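## Task

Scene 1: take the plate in bay 33 to bay 22, then the plate in bay 41 to bay 31. All plates not on the list must finish properly seated in the bays they belong to. Every plate or block has to rest flat between its bay's corner pieces with its cut corner toward the back left. Some plates may start out not lying flat.

## Robot and tools

ROBOT. A single FANUC CRX-5iA arm with a Robotiq 2F-140 two-finger gripper. Since there is only one arm, each motion argument is one row of 9 numbers for that gripper. The gripper's fingers point along its own +z and close along its own y. end_effector_position is the spot between the pads when shut; closed fingertips reach about 33 mm past it, fully open about 9 mm. Closing pushes the fingertips roughly 24 mm further out, so keep that margin above surfaces.

FRAMES. Results report pose in the scene frame: origin on the table top under the arm base, +z up, +y to the left when facing along +x. The base may be tilted, and the printed hand position can be off, more so at long reach. Deck bays are named row then column: row 1 is nearest the arm, row 4 farthest; column 1 is left, column 4 right, and column 4 has raised floors. In scene 1 sealed 96-well plates sit in 11, 12, 32, 33, 41, 42, 43; the next scene's task arrives in finished_scene's result. Only the cameras reveal where ware actually is.

THE ROW. Nine numbers, each in [-1, 1]: dx, dy, dz, rx, ry, rz, position, force_limit, speed. The first six are an offset (not a pose) from the gripper's measured pose at the start of the action, expressed in the gripper's own axes; 1.0 equals 0.6 m or 180 degrees, and rx, ry, rz form one rotation vector. Every row in an action is measured from that same start pose, not from the previous row. position: +1 fully open (140 mm), pads touch near -0.8, -1 closes until blocked. force_limit (parts up to 40 mm wide): -1 about 14 N, 0 about 60 N, +1 about 107 N. speed of the finger gap: -1 about 30 mm/s, 0 about 140, +1 about 250.

TOOLS.
- execute_actions(actions): a list of actions, run in order. Each action is a table of up to 15 rows, one row per 1/30 s step; a short table repeats its final row to fill 15 steps (0.5 s). The first action of a call starts from the last pose a result reported. An empty list just returns state and images. Each step the commanded pose is clipped to within 70 mm and 16 degrees of the measured pose, so large offsets take several actions; afterward the arm goes at most to the last clipped pose.
- move(target, speed, stop_force, blocking): target is one row, offsets taken from the pose in the latest result that shows one; the gripper follows a straight path there, turning the short way. speed in m/s, 0.002 to 0.5, default 0.25; turning up to twice that in rad/s. The path runs 0.5 to 10 s and stops short if longer. Finger numbers are sent at the start. stop_force in N, 20 to 80, optional: the path ends when estimated push against the motion rises that much for 2 steps; the gripper backs to where it was 2 steps before and holds. Allowed only after 0.2 s of scene time; judged along the line to target in the gripper's starting axes, so unreliable on turning moves; omit it when pulling away from something. Contact can still briefly exceed it; go slow. blocking=false returns after 0.5 s while the arm keeps going, cannot be combined with stop_force, and blocks other commands until a result shows the move ended.
- wait(seconds): 0 to 10, arm keeps its last command; returns early if a running move ends.
- stop(): brakes the running move; fingers keep going.
- zoom_image(camera, region): camera is cam_head_left, cam_head_right, cam_high, cam_low or cam_wrist; region [x0, y0, x1, y1] in that image's pixels, at most 504 by 504. Images: four 672x504 views plus cam_wrist 504x504; calibration comes with the task.
- read_manual(section): licence texts only, default "licences".
- finished_scene(scene): ends the current scene (give its number) for good and starts the next.

RESULT LINES. object_status: 0 moving, 1 blocked while opening, 2 blocked while closing (a grip), 3 reached target or pads met. After closing with -1, confirm 2. To squeeze harder, raise force_limit and switch position between -1 and -0.98. position_measured is counts: 3 open, 230 pads together. The move line gives its ending: done, off_target, moving, held, fault, or contact (stop_force ended it; takes precedence), plus distance to target; limits=paced means the pose was clipped, limits=held means a check blocked steps (the arm may then jump faster). "pose unreachable" means the clearance check altered the command (a base mount counts as arm). "Hand target" is where the controller is now heading. Flange force is an estimate including held weight, with noise. MOTOR HOT warns of heating; OVER-TEMPERATURE FAULT sets the brakes.

AVOID. Load limits in N m: 152 for waist, shoulder, elbow; 38 for forearm roll, wrist pitch, wrist roll; held weight counts. Hitting one, or 150 N external force anywhere on arm or load, halts the arm 10 s and drops the rest of the call. The arm is stiff: aiming even slightly past firm contact can fault. Joint ranges (rad): waist ±3.491, shoulder ±3.140, elbow -1.187 to 4.328, forearm roll ±3.316, wrist pitch ±3.140, wrist roll ±3.927. The simulation continues between replies with the last command held. Parts may get brief tugs or pushes. Never drop, slam or push things off the table. Finish with every plate released and the gripper moved away.

Each tool is called as name(argument=value, ...) on one line, values as JSON.

## Session

execute_actions(actions=[])

Scene clock: 0.00 s.
end_effector_position=(+0.5021, +0.0501, +0.4302) position_measured=3 object_status=3 end_effector_quat_wxyz=(-0.002, +0.999, +0.051, -0.004)
Joint positions: [ 0.261  0.134  0.221 -0.001 -1.654  1.311]
Joint velocities: [-0.    -0.001 -0.001 -0.     0.     0.   ]
Flange force (N, the push that the arm receives, along the gripper's own x y z axes): no reading
Hand target: +0.502, +0.050, +0.430; -0.002, +0.999, +0.051, -0.004

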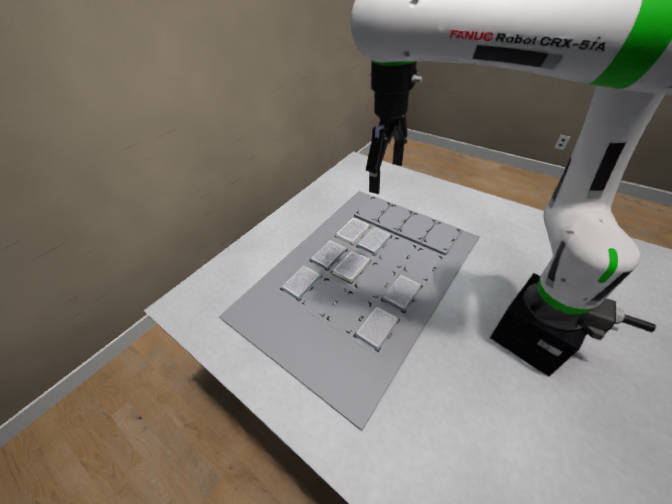

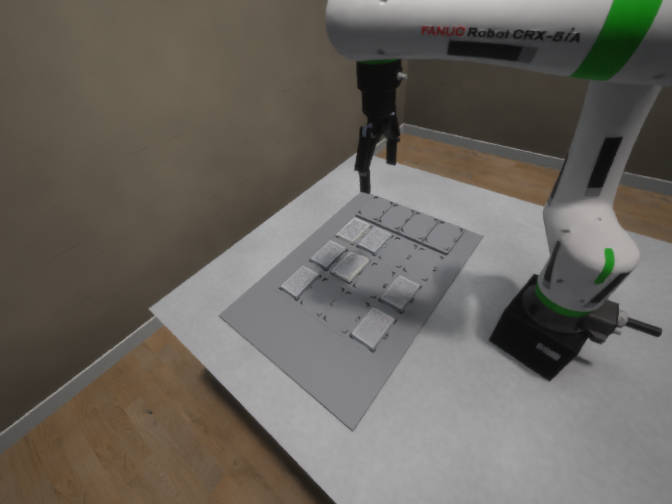

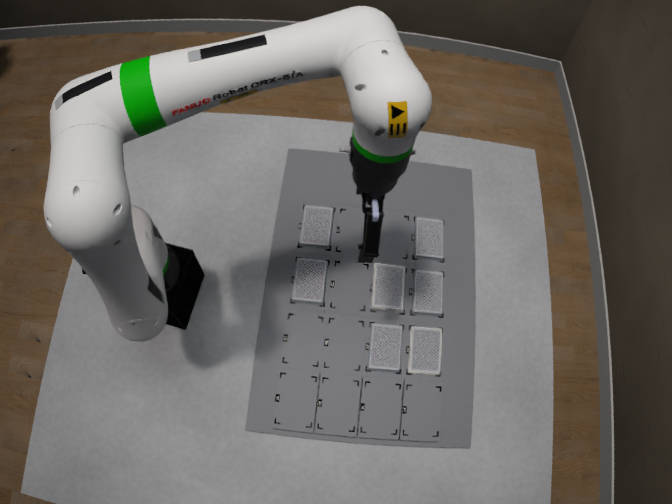

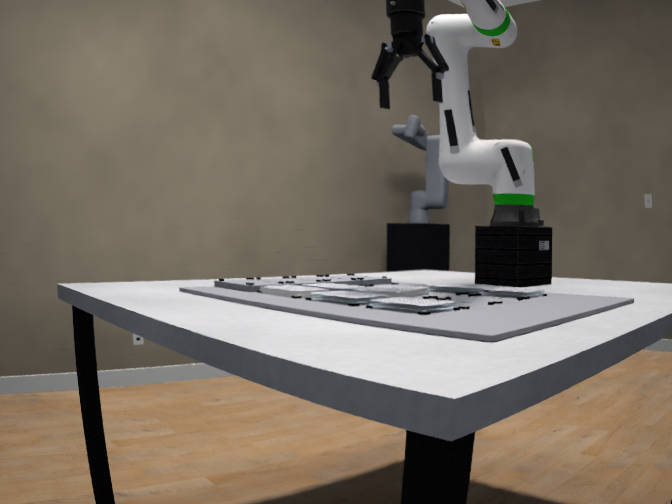

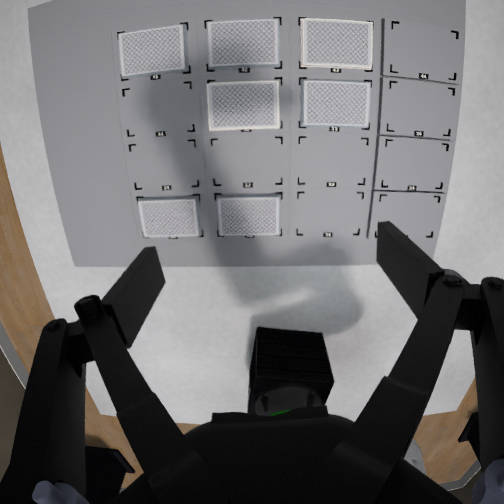

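zoom_image(camera="cam_wrist", region=[100, 0, 400, 250])

zoom_image(camera="cam_high", region=[250, 190, 490, 450])

zoom_image(camera="cam_low", region=[200, 260, 560, 330])

Region (100, 0, 400, 250) of cam_wrist's 504x504 image, scaled by 1.680, with more detail than that image has.

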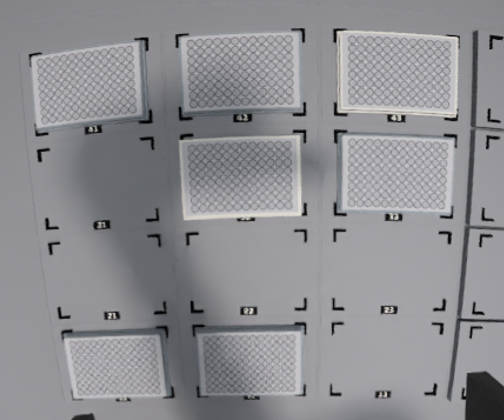

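Region (250, 190, 490, 450) of cam_high's 672x504 image, scaled by 1.938, with more detail than that image has; it fills the left 465 columns of this view, and the rest is white.

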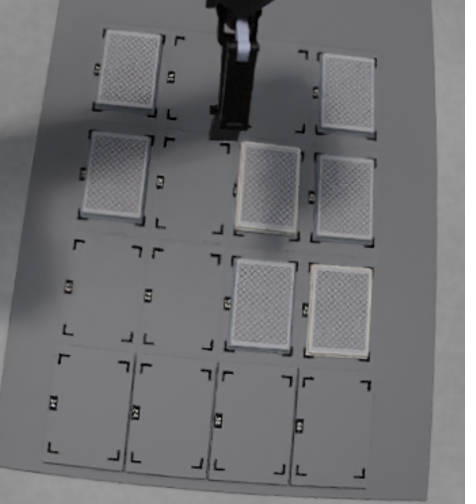

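Region (200, 260, 560, 330) of cam_low's 672x504 image, scaled by 1.400, with more detail than that image has; it fills the top 98 rows of this view, and the rest is white.

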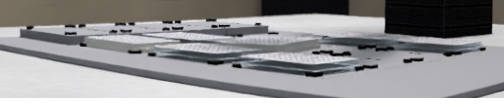

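move(target=[0.1173,0.228,0.58,0,0,0.038,1,-0.5,0])

Scene clock: 26.77 s.
end_effector_position=(+0.5817, -0.0790, +0.0810) position_measured=3 object_status=3 end_effector_quat_wxyz=(-0.001, +1.000, -0.009, -0.004)
Joint positions: [-0.014  0.572 -0.047 -0.001 -0.949  1.467]
Joint velocities: [-0.001  0.003  0.    -0.001  0.001  0.001]
Flange force (N, the push that the arm receives, along the gripper's own x y z axes): [1.7 0.7 2.3]
Hand target: +0.582, -0.079, +0.081; -0.001, +1.000, -0.009, -0.004
Off the commanded pose: 0.002 m, 0 deg.
move: done
camera_calibration (this result's frames):
cam_wrist: T_world_to_cam=[[-0.168822, -0.984795, -0.0409556, 0.0325595], [-0.882921, 0.132626, 0.450401, 0.48905], [-0.438121, 0.112198, -0.891887, 0.516041], [0, 0, 0, 1]] pos_world=[0.663377, -0.0906951, 0.241316]

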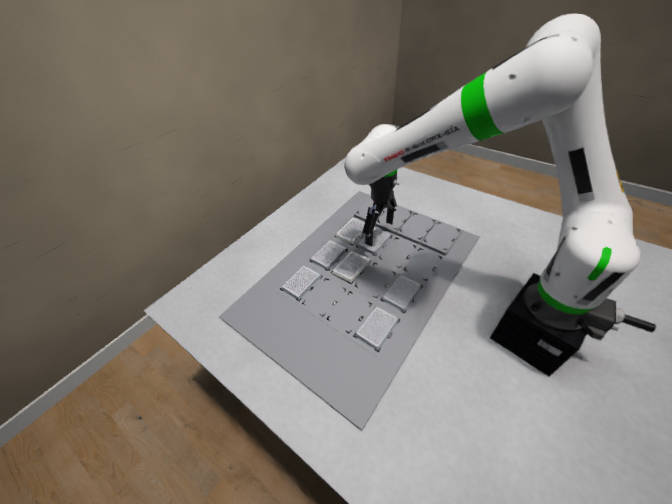

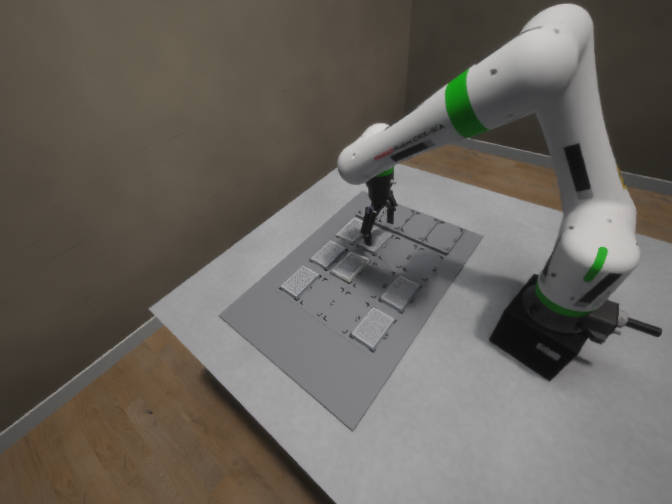

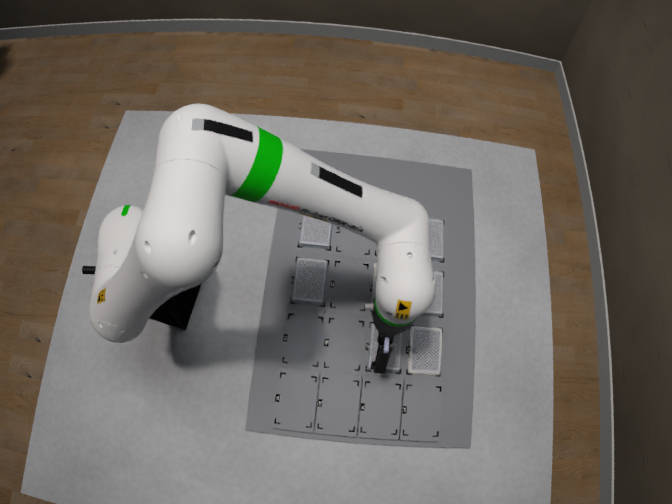

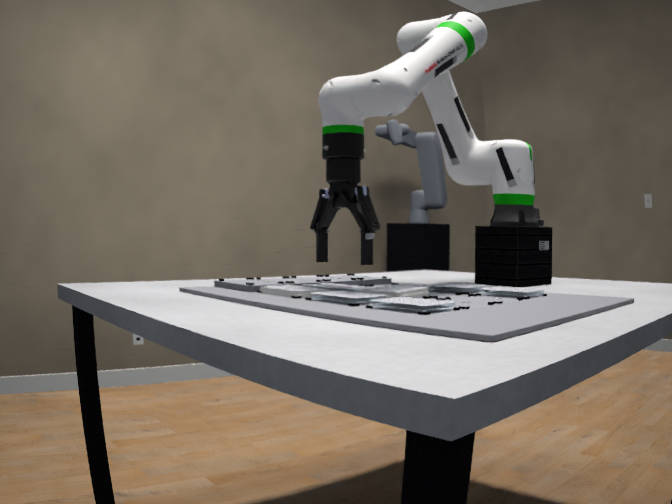

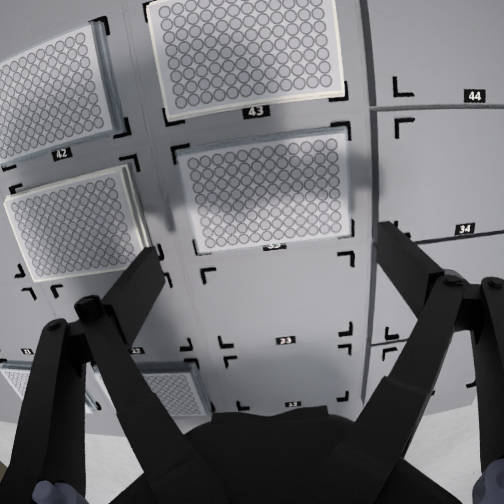

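move(target=[0.006,0,0.068,0,0,0,1,-0.5,0], speed=0.1)

zoom_image(camera="cam_low", region=[250, 240, 450, 320])

Scene clock: 32.27 s.
end_effector_position=(+0.5847, -0.0790, +0.0403) position_measured=3 object_status=3 end_effector_quat_wxyz=(-0.001, +1.000, -0.009, -0.004)
Joint positions: [-0.015  0.639 -0.052 -0.001 -0.876  1.467]
Joint velocities: [-0.     0.003 -0.001  0.001  0.002  0.   ]
Flange force (N, the push that the arm receives, along the gripper's own x y z axes): [5.3 1.2 1.7]
Hand target: +0.585, -0.079, +0.040; -0.001, +1.000, -0.009, -0.004
Off the commanded pose: 0.000 m, 0 deg.
move: done
camera_calibration (this result's frames):
cam_wrist: T_world_to_cam=[[-0.169017, -0.984758, -0.0410489, 0.0315477], [-0.882873, 0.132754, 0.450457, 0.510059], [-0.438142, 0.112376, -0.891854, 0.48106], [0, 0, 0, 1]] pos_world=[0.666421, -0.0907049, 0.20057]

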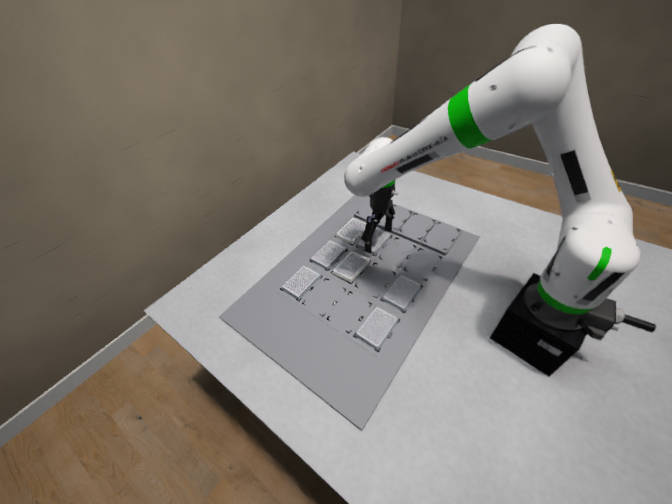

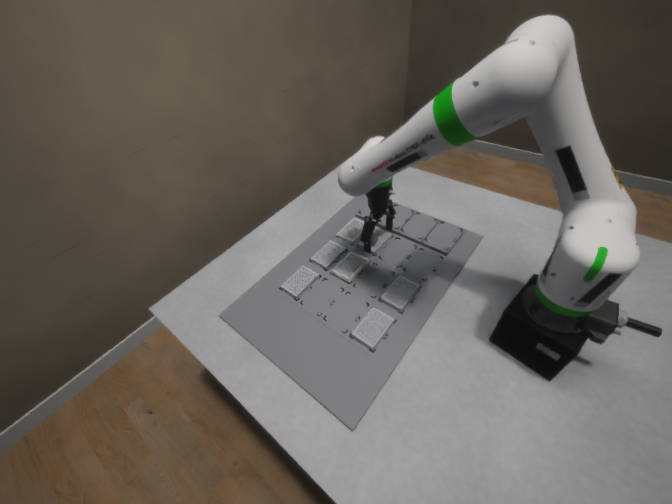

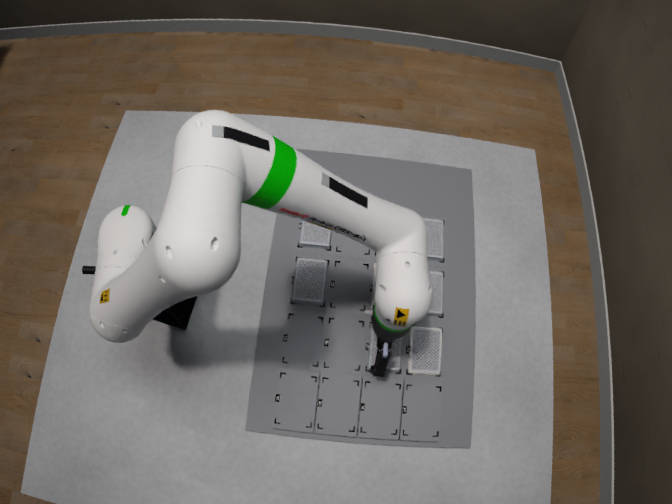

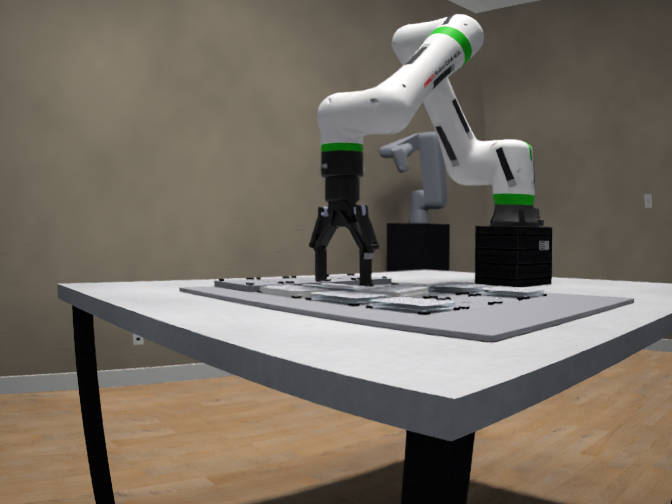

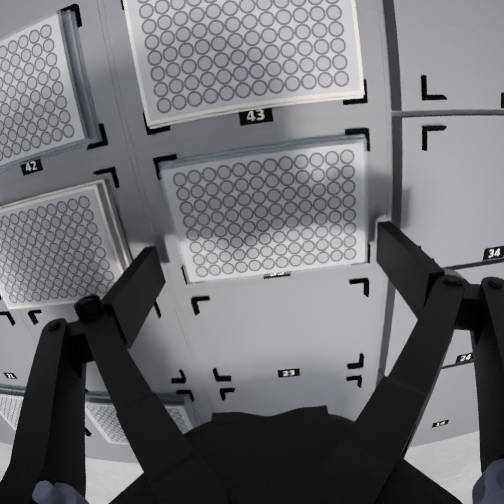

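Region (250, 240, 450, 320) of cam_low's 672x504 image, scaled by 2.520, with more detail than that image has; it fills the top 202 rows of this view, and the rest is white.

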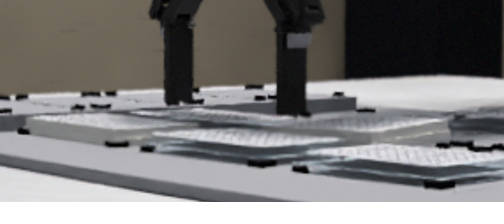

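move(target=[0.028,0.006,0.008,0,0,0,1,-0.5,0], speed=0.05)

move(target=[0,0,0.04,0,0,0,1,-0.5,0], speed=0.004, stop_force=20)

Scene clock: 42.23 s.
end_effector_position=(+0.6013, -0.0830, +0.0353) position_measured=3 object_status=3 end_effector_quat_wxyz=(-0.001, +1.000, -0.009, -0.004)
Joint positions: [-0.024  0.68   0.004 -0.001 -0.892  1.476]
Joint velocities: [-0.     0.003  0.003  0.    -0.002 -0.001]
Flange force (N, the push that the arm receives, along the gripper's own x y z axes): [5.2 0.6 1.8]
Hand target: +0.601, -0.083, +0.035; -0.001, +1.000, -0.009, -0.004
Off the commanded pose: 0.000 m, 0 deg.
move: done
camera_calibration (this result's frames):
cam_wrist: T_world_to_cam=[[-0.168865, -0.984792, -0.0408578, 0.0301314], [-0.882914, 0.13271, 0.45039, 0.527494], [-0.438118, 0.112129, -0.891897, 0.484317], [0, 0, 0, 1]] pos_world=[0.683008, -0.0946365, 0.195614]

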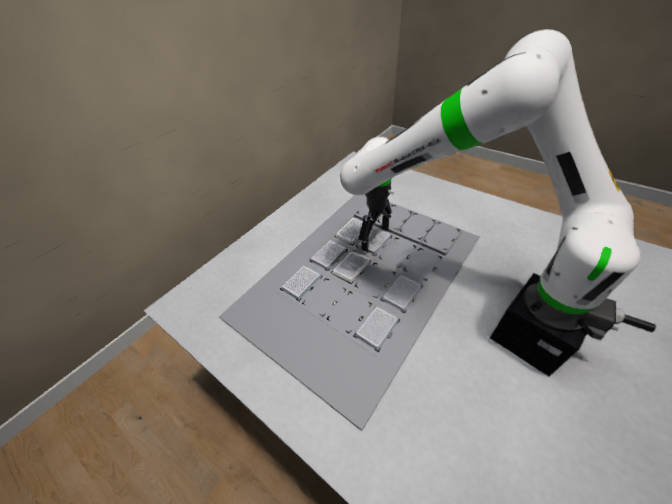

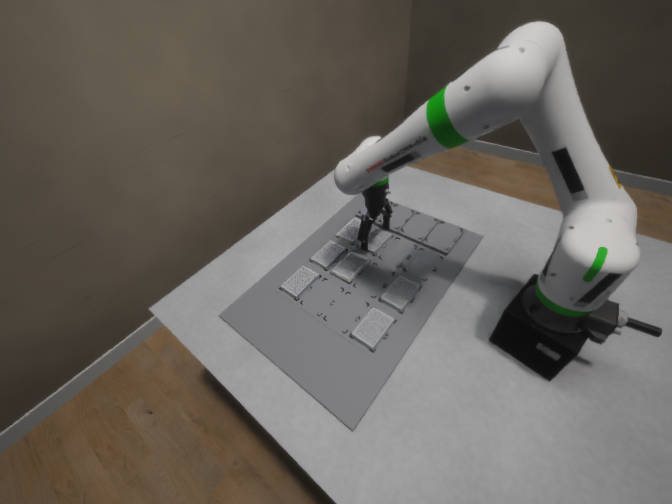

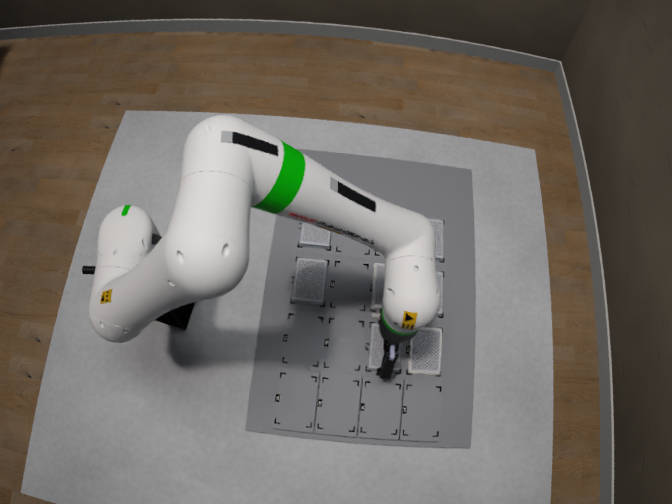

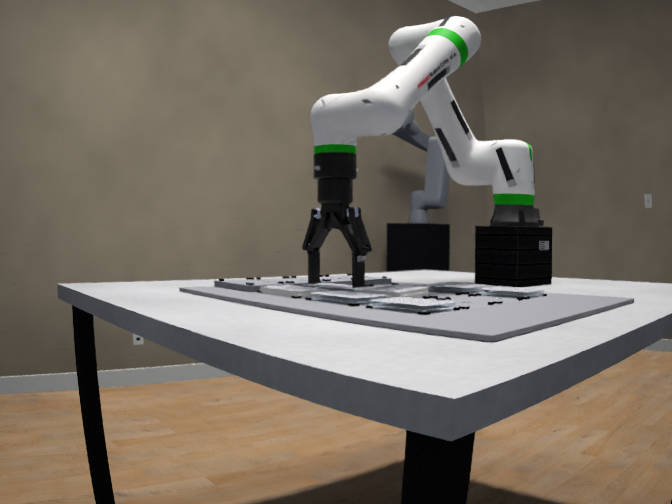

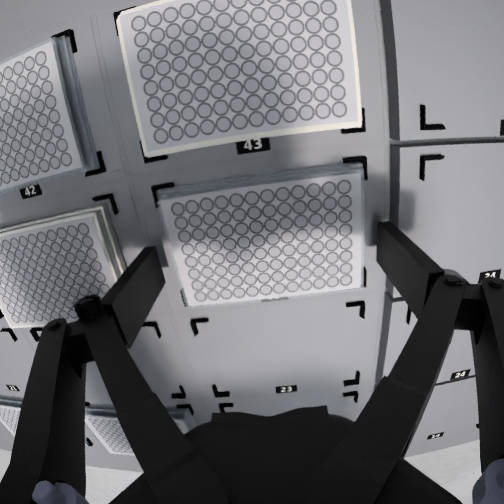

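Scene clock: 46.50 s.
end_effector_position=(+0.6012, -0.0829, +0.0197) position_measured=3 object_status=3 end_effector_quat_wxyz=(-0.001, +1.000, -0.009, -0.004)
Joint positions: [-0.024  0.704  0.    -0.001 -0.864  1.476]
Joint velocities: [-0.     0.001 -0.001  0.001 -0.002 -0.   ]
Flange force (N, the push that the arm receives, along the gripper's own x y z axes): [-6.0 -3.5 -28.8]
Hand target: +0.601, -0.083, +0.020; -0.001, +1.000, -0.009, -0.004
Off the commanded pose: 0.008 m, 0 deg.
move: contact
camera_calibration (this result's frames):
cam_wrist: T_world_to_cam=[[-0.168928, -0.984781, -0.0408683, 0.0295249], [-0.882953, 0.132774, 0.450294, 0.534406], [-0.438014, 0.112152, -0.891945, 0.470316], [0, 0, 0, 1]] pos_world=[0.682849, -0.0946267, 0.180063]

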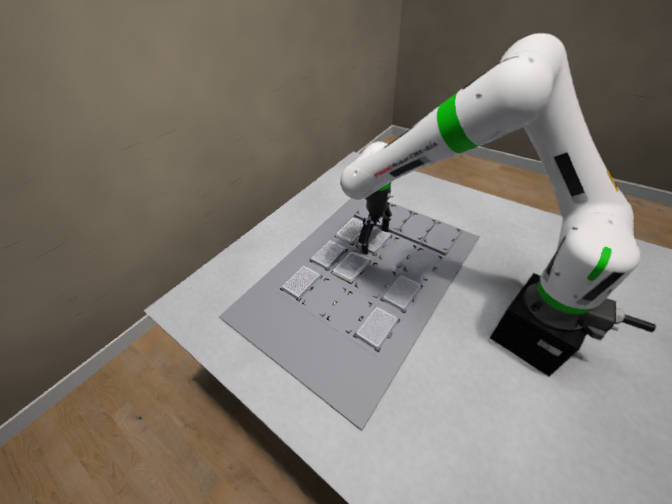

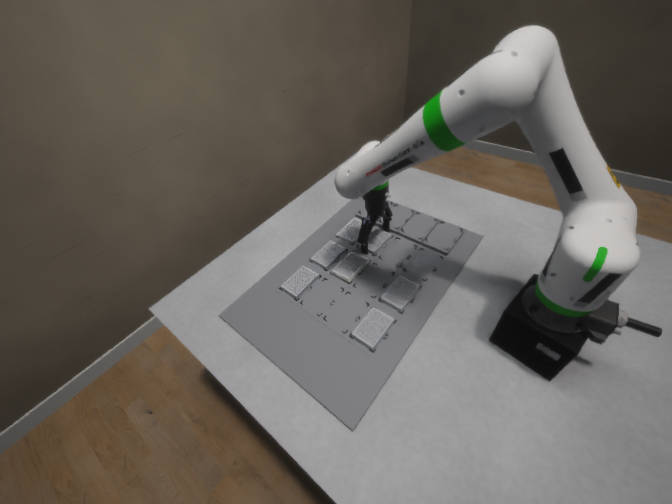

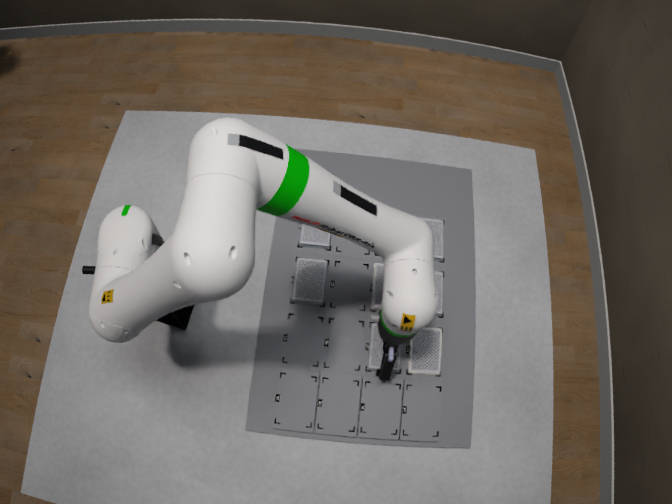

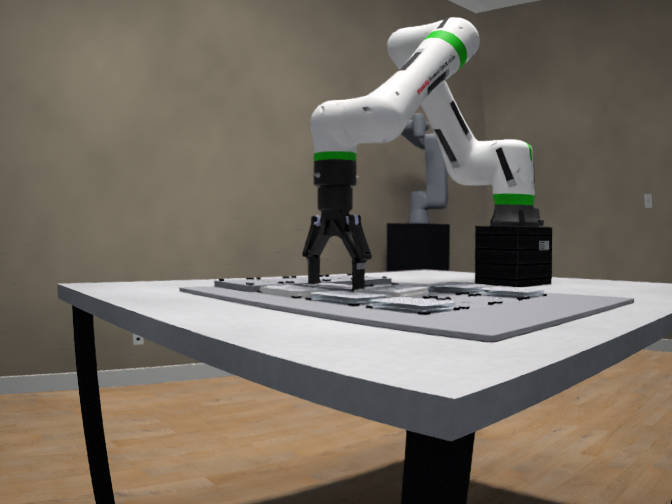

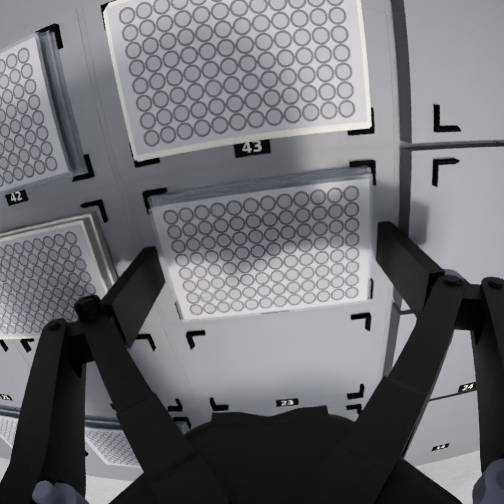

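move(target=[0,-0.002,-0.017,0,0,0,1,-0.5,0], speed=0.03)

move(target=[0,0,0,0,0,0,-1,-0.3,-1])

Scene clock: 53.03 s.
end_effector_position=(+0.6013, -0.0818, +0.0298) position_measured=3 object_status=3 end_effector_quat_wxyz=(-0.001, +1.000, -0.009, -0.004)
Joint positions: [-0.022  0.688  0.002 -0.001 -0.882  1.474]
Joint velocities: [ 0.    -0.002  0.001 -0.    -0.003 -0.001]
Flange force (N, the push that the arm receives, along the gripper's own x y z axes): [6.2 1.7 1.8]
Hand target: +0.601, -0.082, +0.030; -0.001, +1.000, -0.009, -0.004
Off the commanded pose: 0.000 m, 0 deg.
move: done
camera_calibration (this result's frames):
cam_wrist: T_world_to_cam=[[-0.16893, -0.98478, -0.0408828, 0.0311095], [-0.882948, 0.132768, 0.450305, 0.529831], [-0.438024, 0.112168, -0.891938, 0.479241], [0, 0, 0, 1]] pos_world=[0.682987, -0.0934638, 0.190139]

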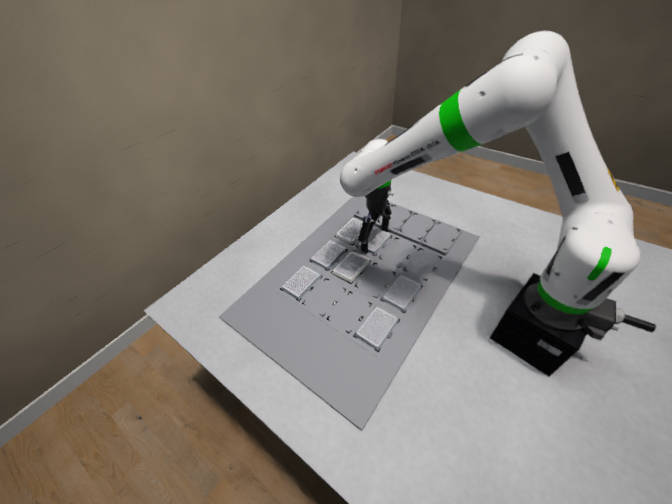

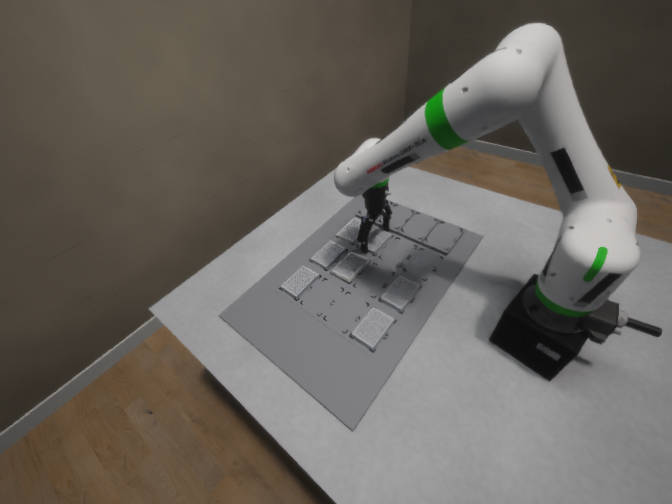

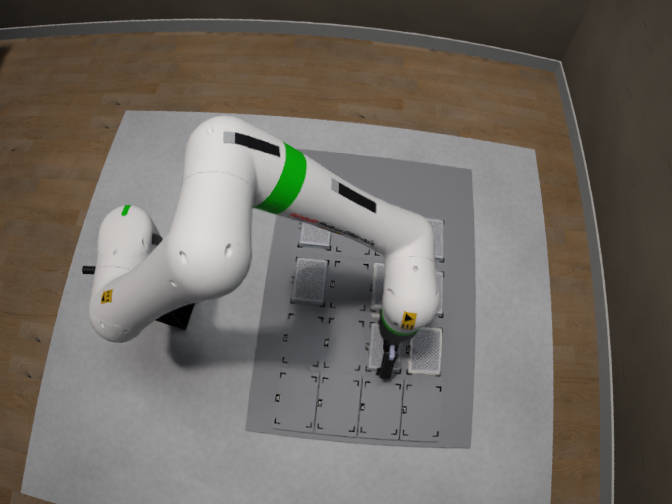

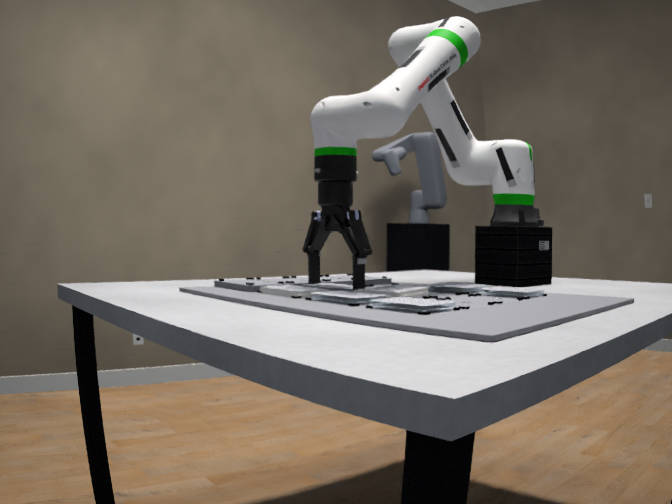

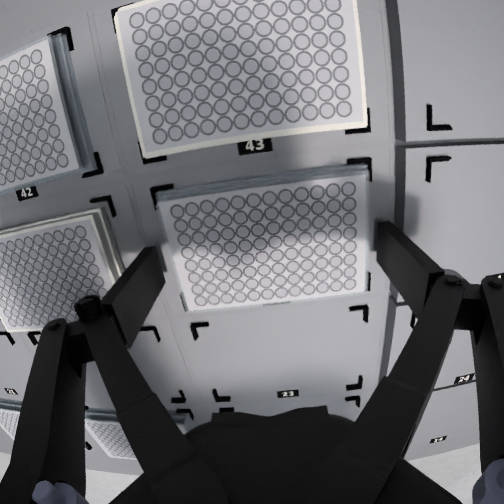

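Scene clock: 53.93 s.
end_effector_position=(+0.6015, -0.0818, +0.0300) position_measured=36 object_status=2 end_effector_quat_wxyz=(-0.001, +1.000, -0.009, -0.004)
Joint positions: [-0.022  0.688  0.003 -0.001 -0.882  1.474]
Joint velocities: [-0.     0.     0.001 -0.001  0.001 -0.001]
Flange force (N, the push that the arm receives, along the gripper's own x y z axes): [-8.6 8.1 -61.3]
Hand target: +0.601, -0.082, +0.030; -0.001, +1.000, -0.009, -0.004
Off the commanded pose: 0.000 m, 0 deg.
move: done
camera_calibration (this result's frames):
cam_wrist: T_world_to_cam=[[-0.168916, -0.984779, -0.0409544, 0.0311559], [-0.883079, 0.132755, 0.450054, 0.529978], [-0.437767, 0.112187, -0.892062, 0.479314], [0, 0, 0, 1]] pos_world=[0.683103, -0.0934483, 0.190336]

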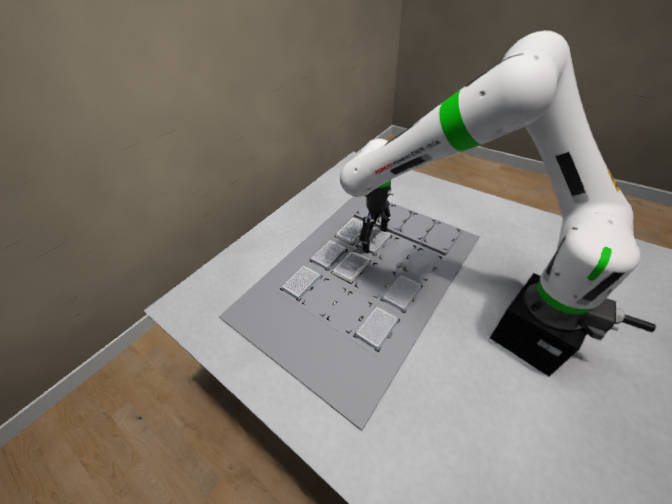

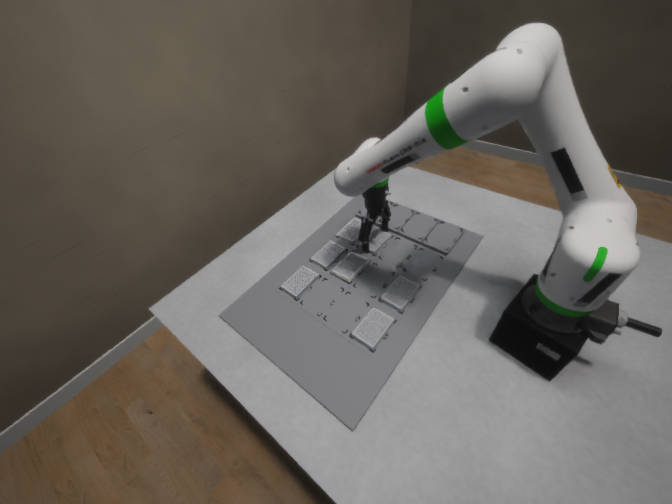

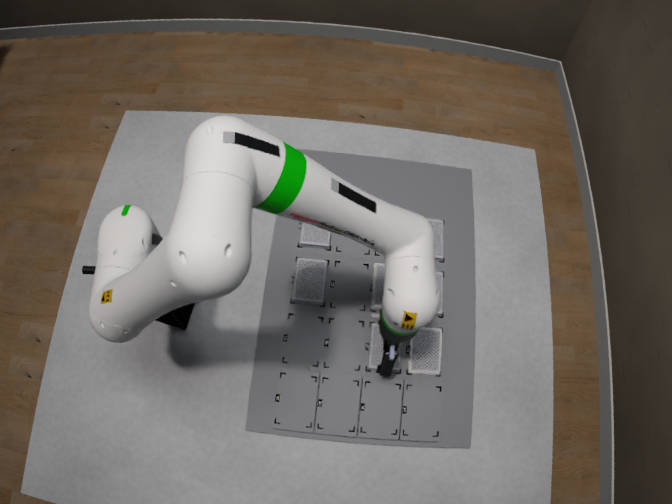

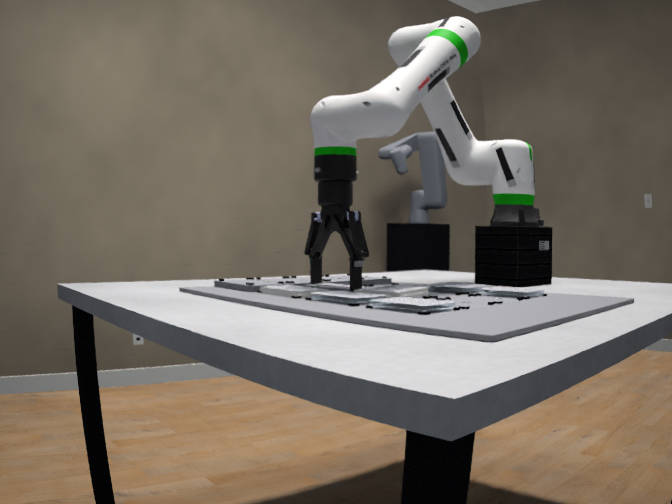

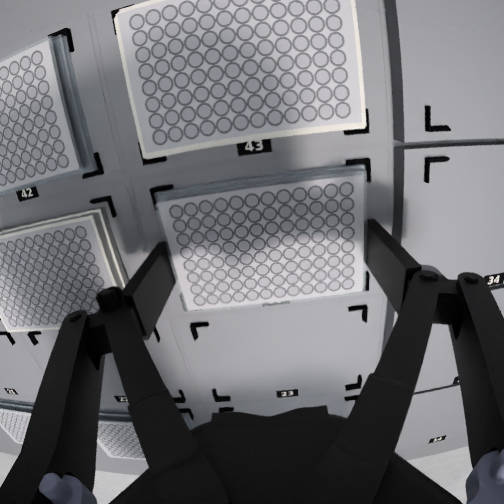

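The tips are pressing on the flange, so I'll raise slightly to let the grip finish.

move(target=[0,0,-0.016,0,0,0,-0.98,-0.3,-1], speed=0.005)

Scene clock: 60.67 s.
end_effector_position=(+0.6016, -0.0818, +0.0395) position_measured=38 object_status=2 end_effector_quat_wxyz=(-0.001, +1.000, -0.009, -0.004)
Joint positions: [-0.022  0.673  0.005 -0.001 -0.899  1.474]
Joint velocities: [-0.    -0.001  0.001 -0.003 -0.001 -0.001]
Flange force (N, the push that the arm receives, along the gripper's own x y z axes): [3.9 0.2 0.8]
Hand target: +0.602, -0.082, +0.040; -0.001, +1.000, -0.009, -0.004
Off the commanded pose: 0.000 m, 0 deg.
move: done
camera_calibration (this result's frames):
cam_wrist: T_world_to_cam=[[-0.168905, -0.984781, -0.0409629, 0.0315464], [-0.883079, 0.132741, 0.450058, 0.525774], [-0.437771, 0.11219, -0.892059, 0.48789], [0, 0, 0, 1]] pos_world=[0.683212, -0.0934618, 0.19989]

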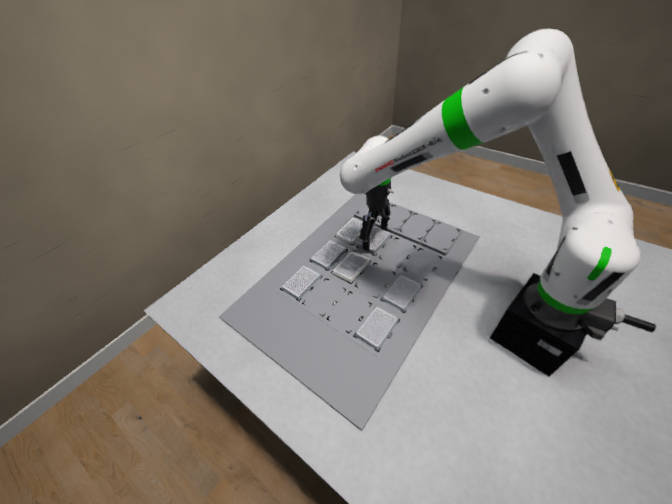

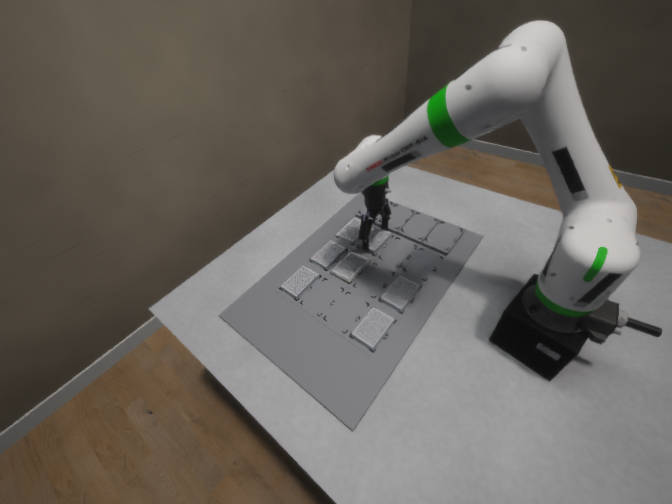

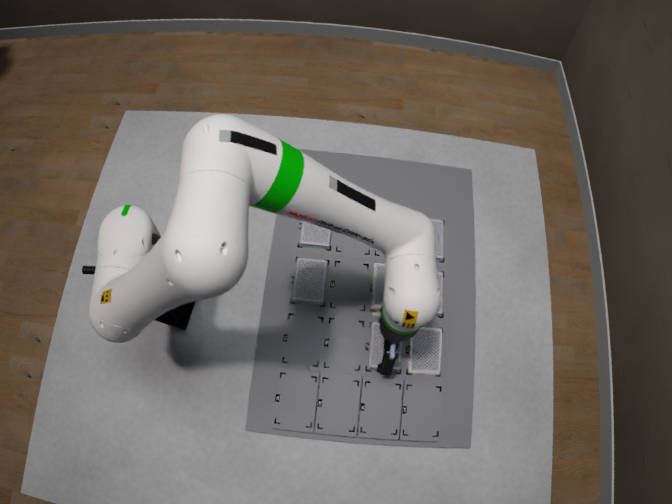

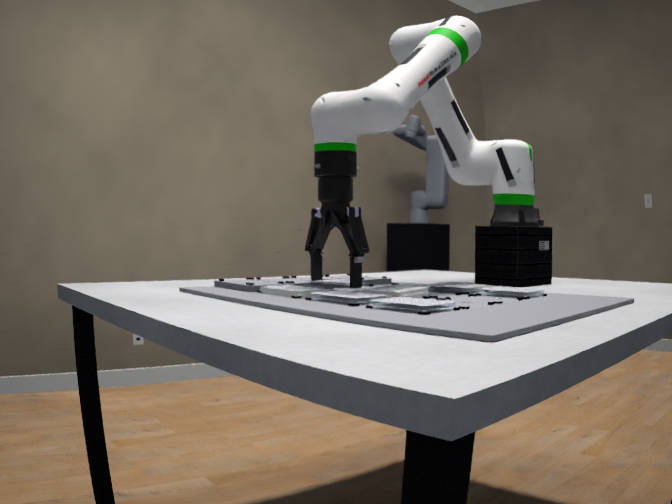

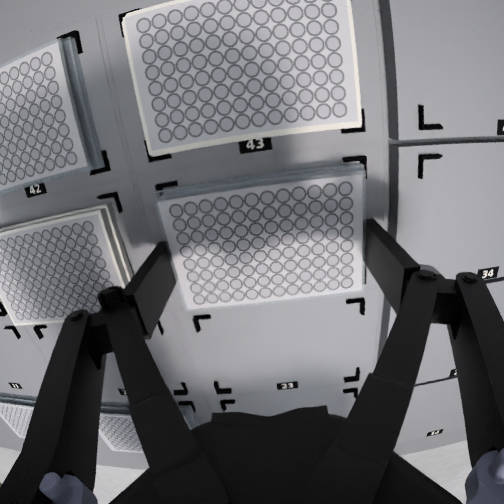

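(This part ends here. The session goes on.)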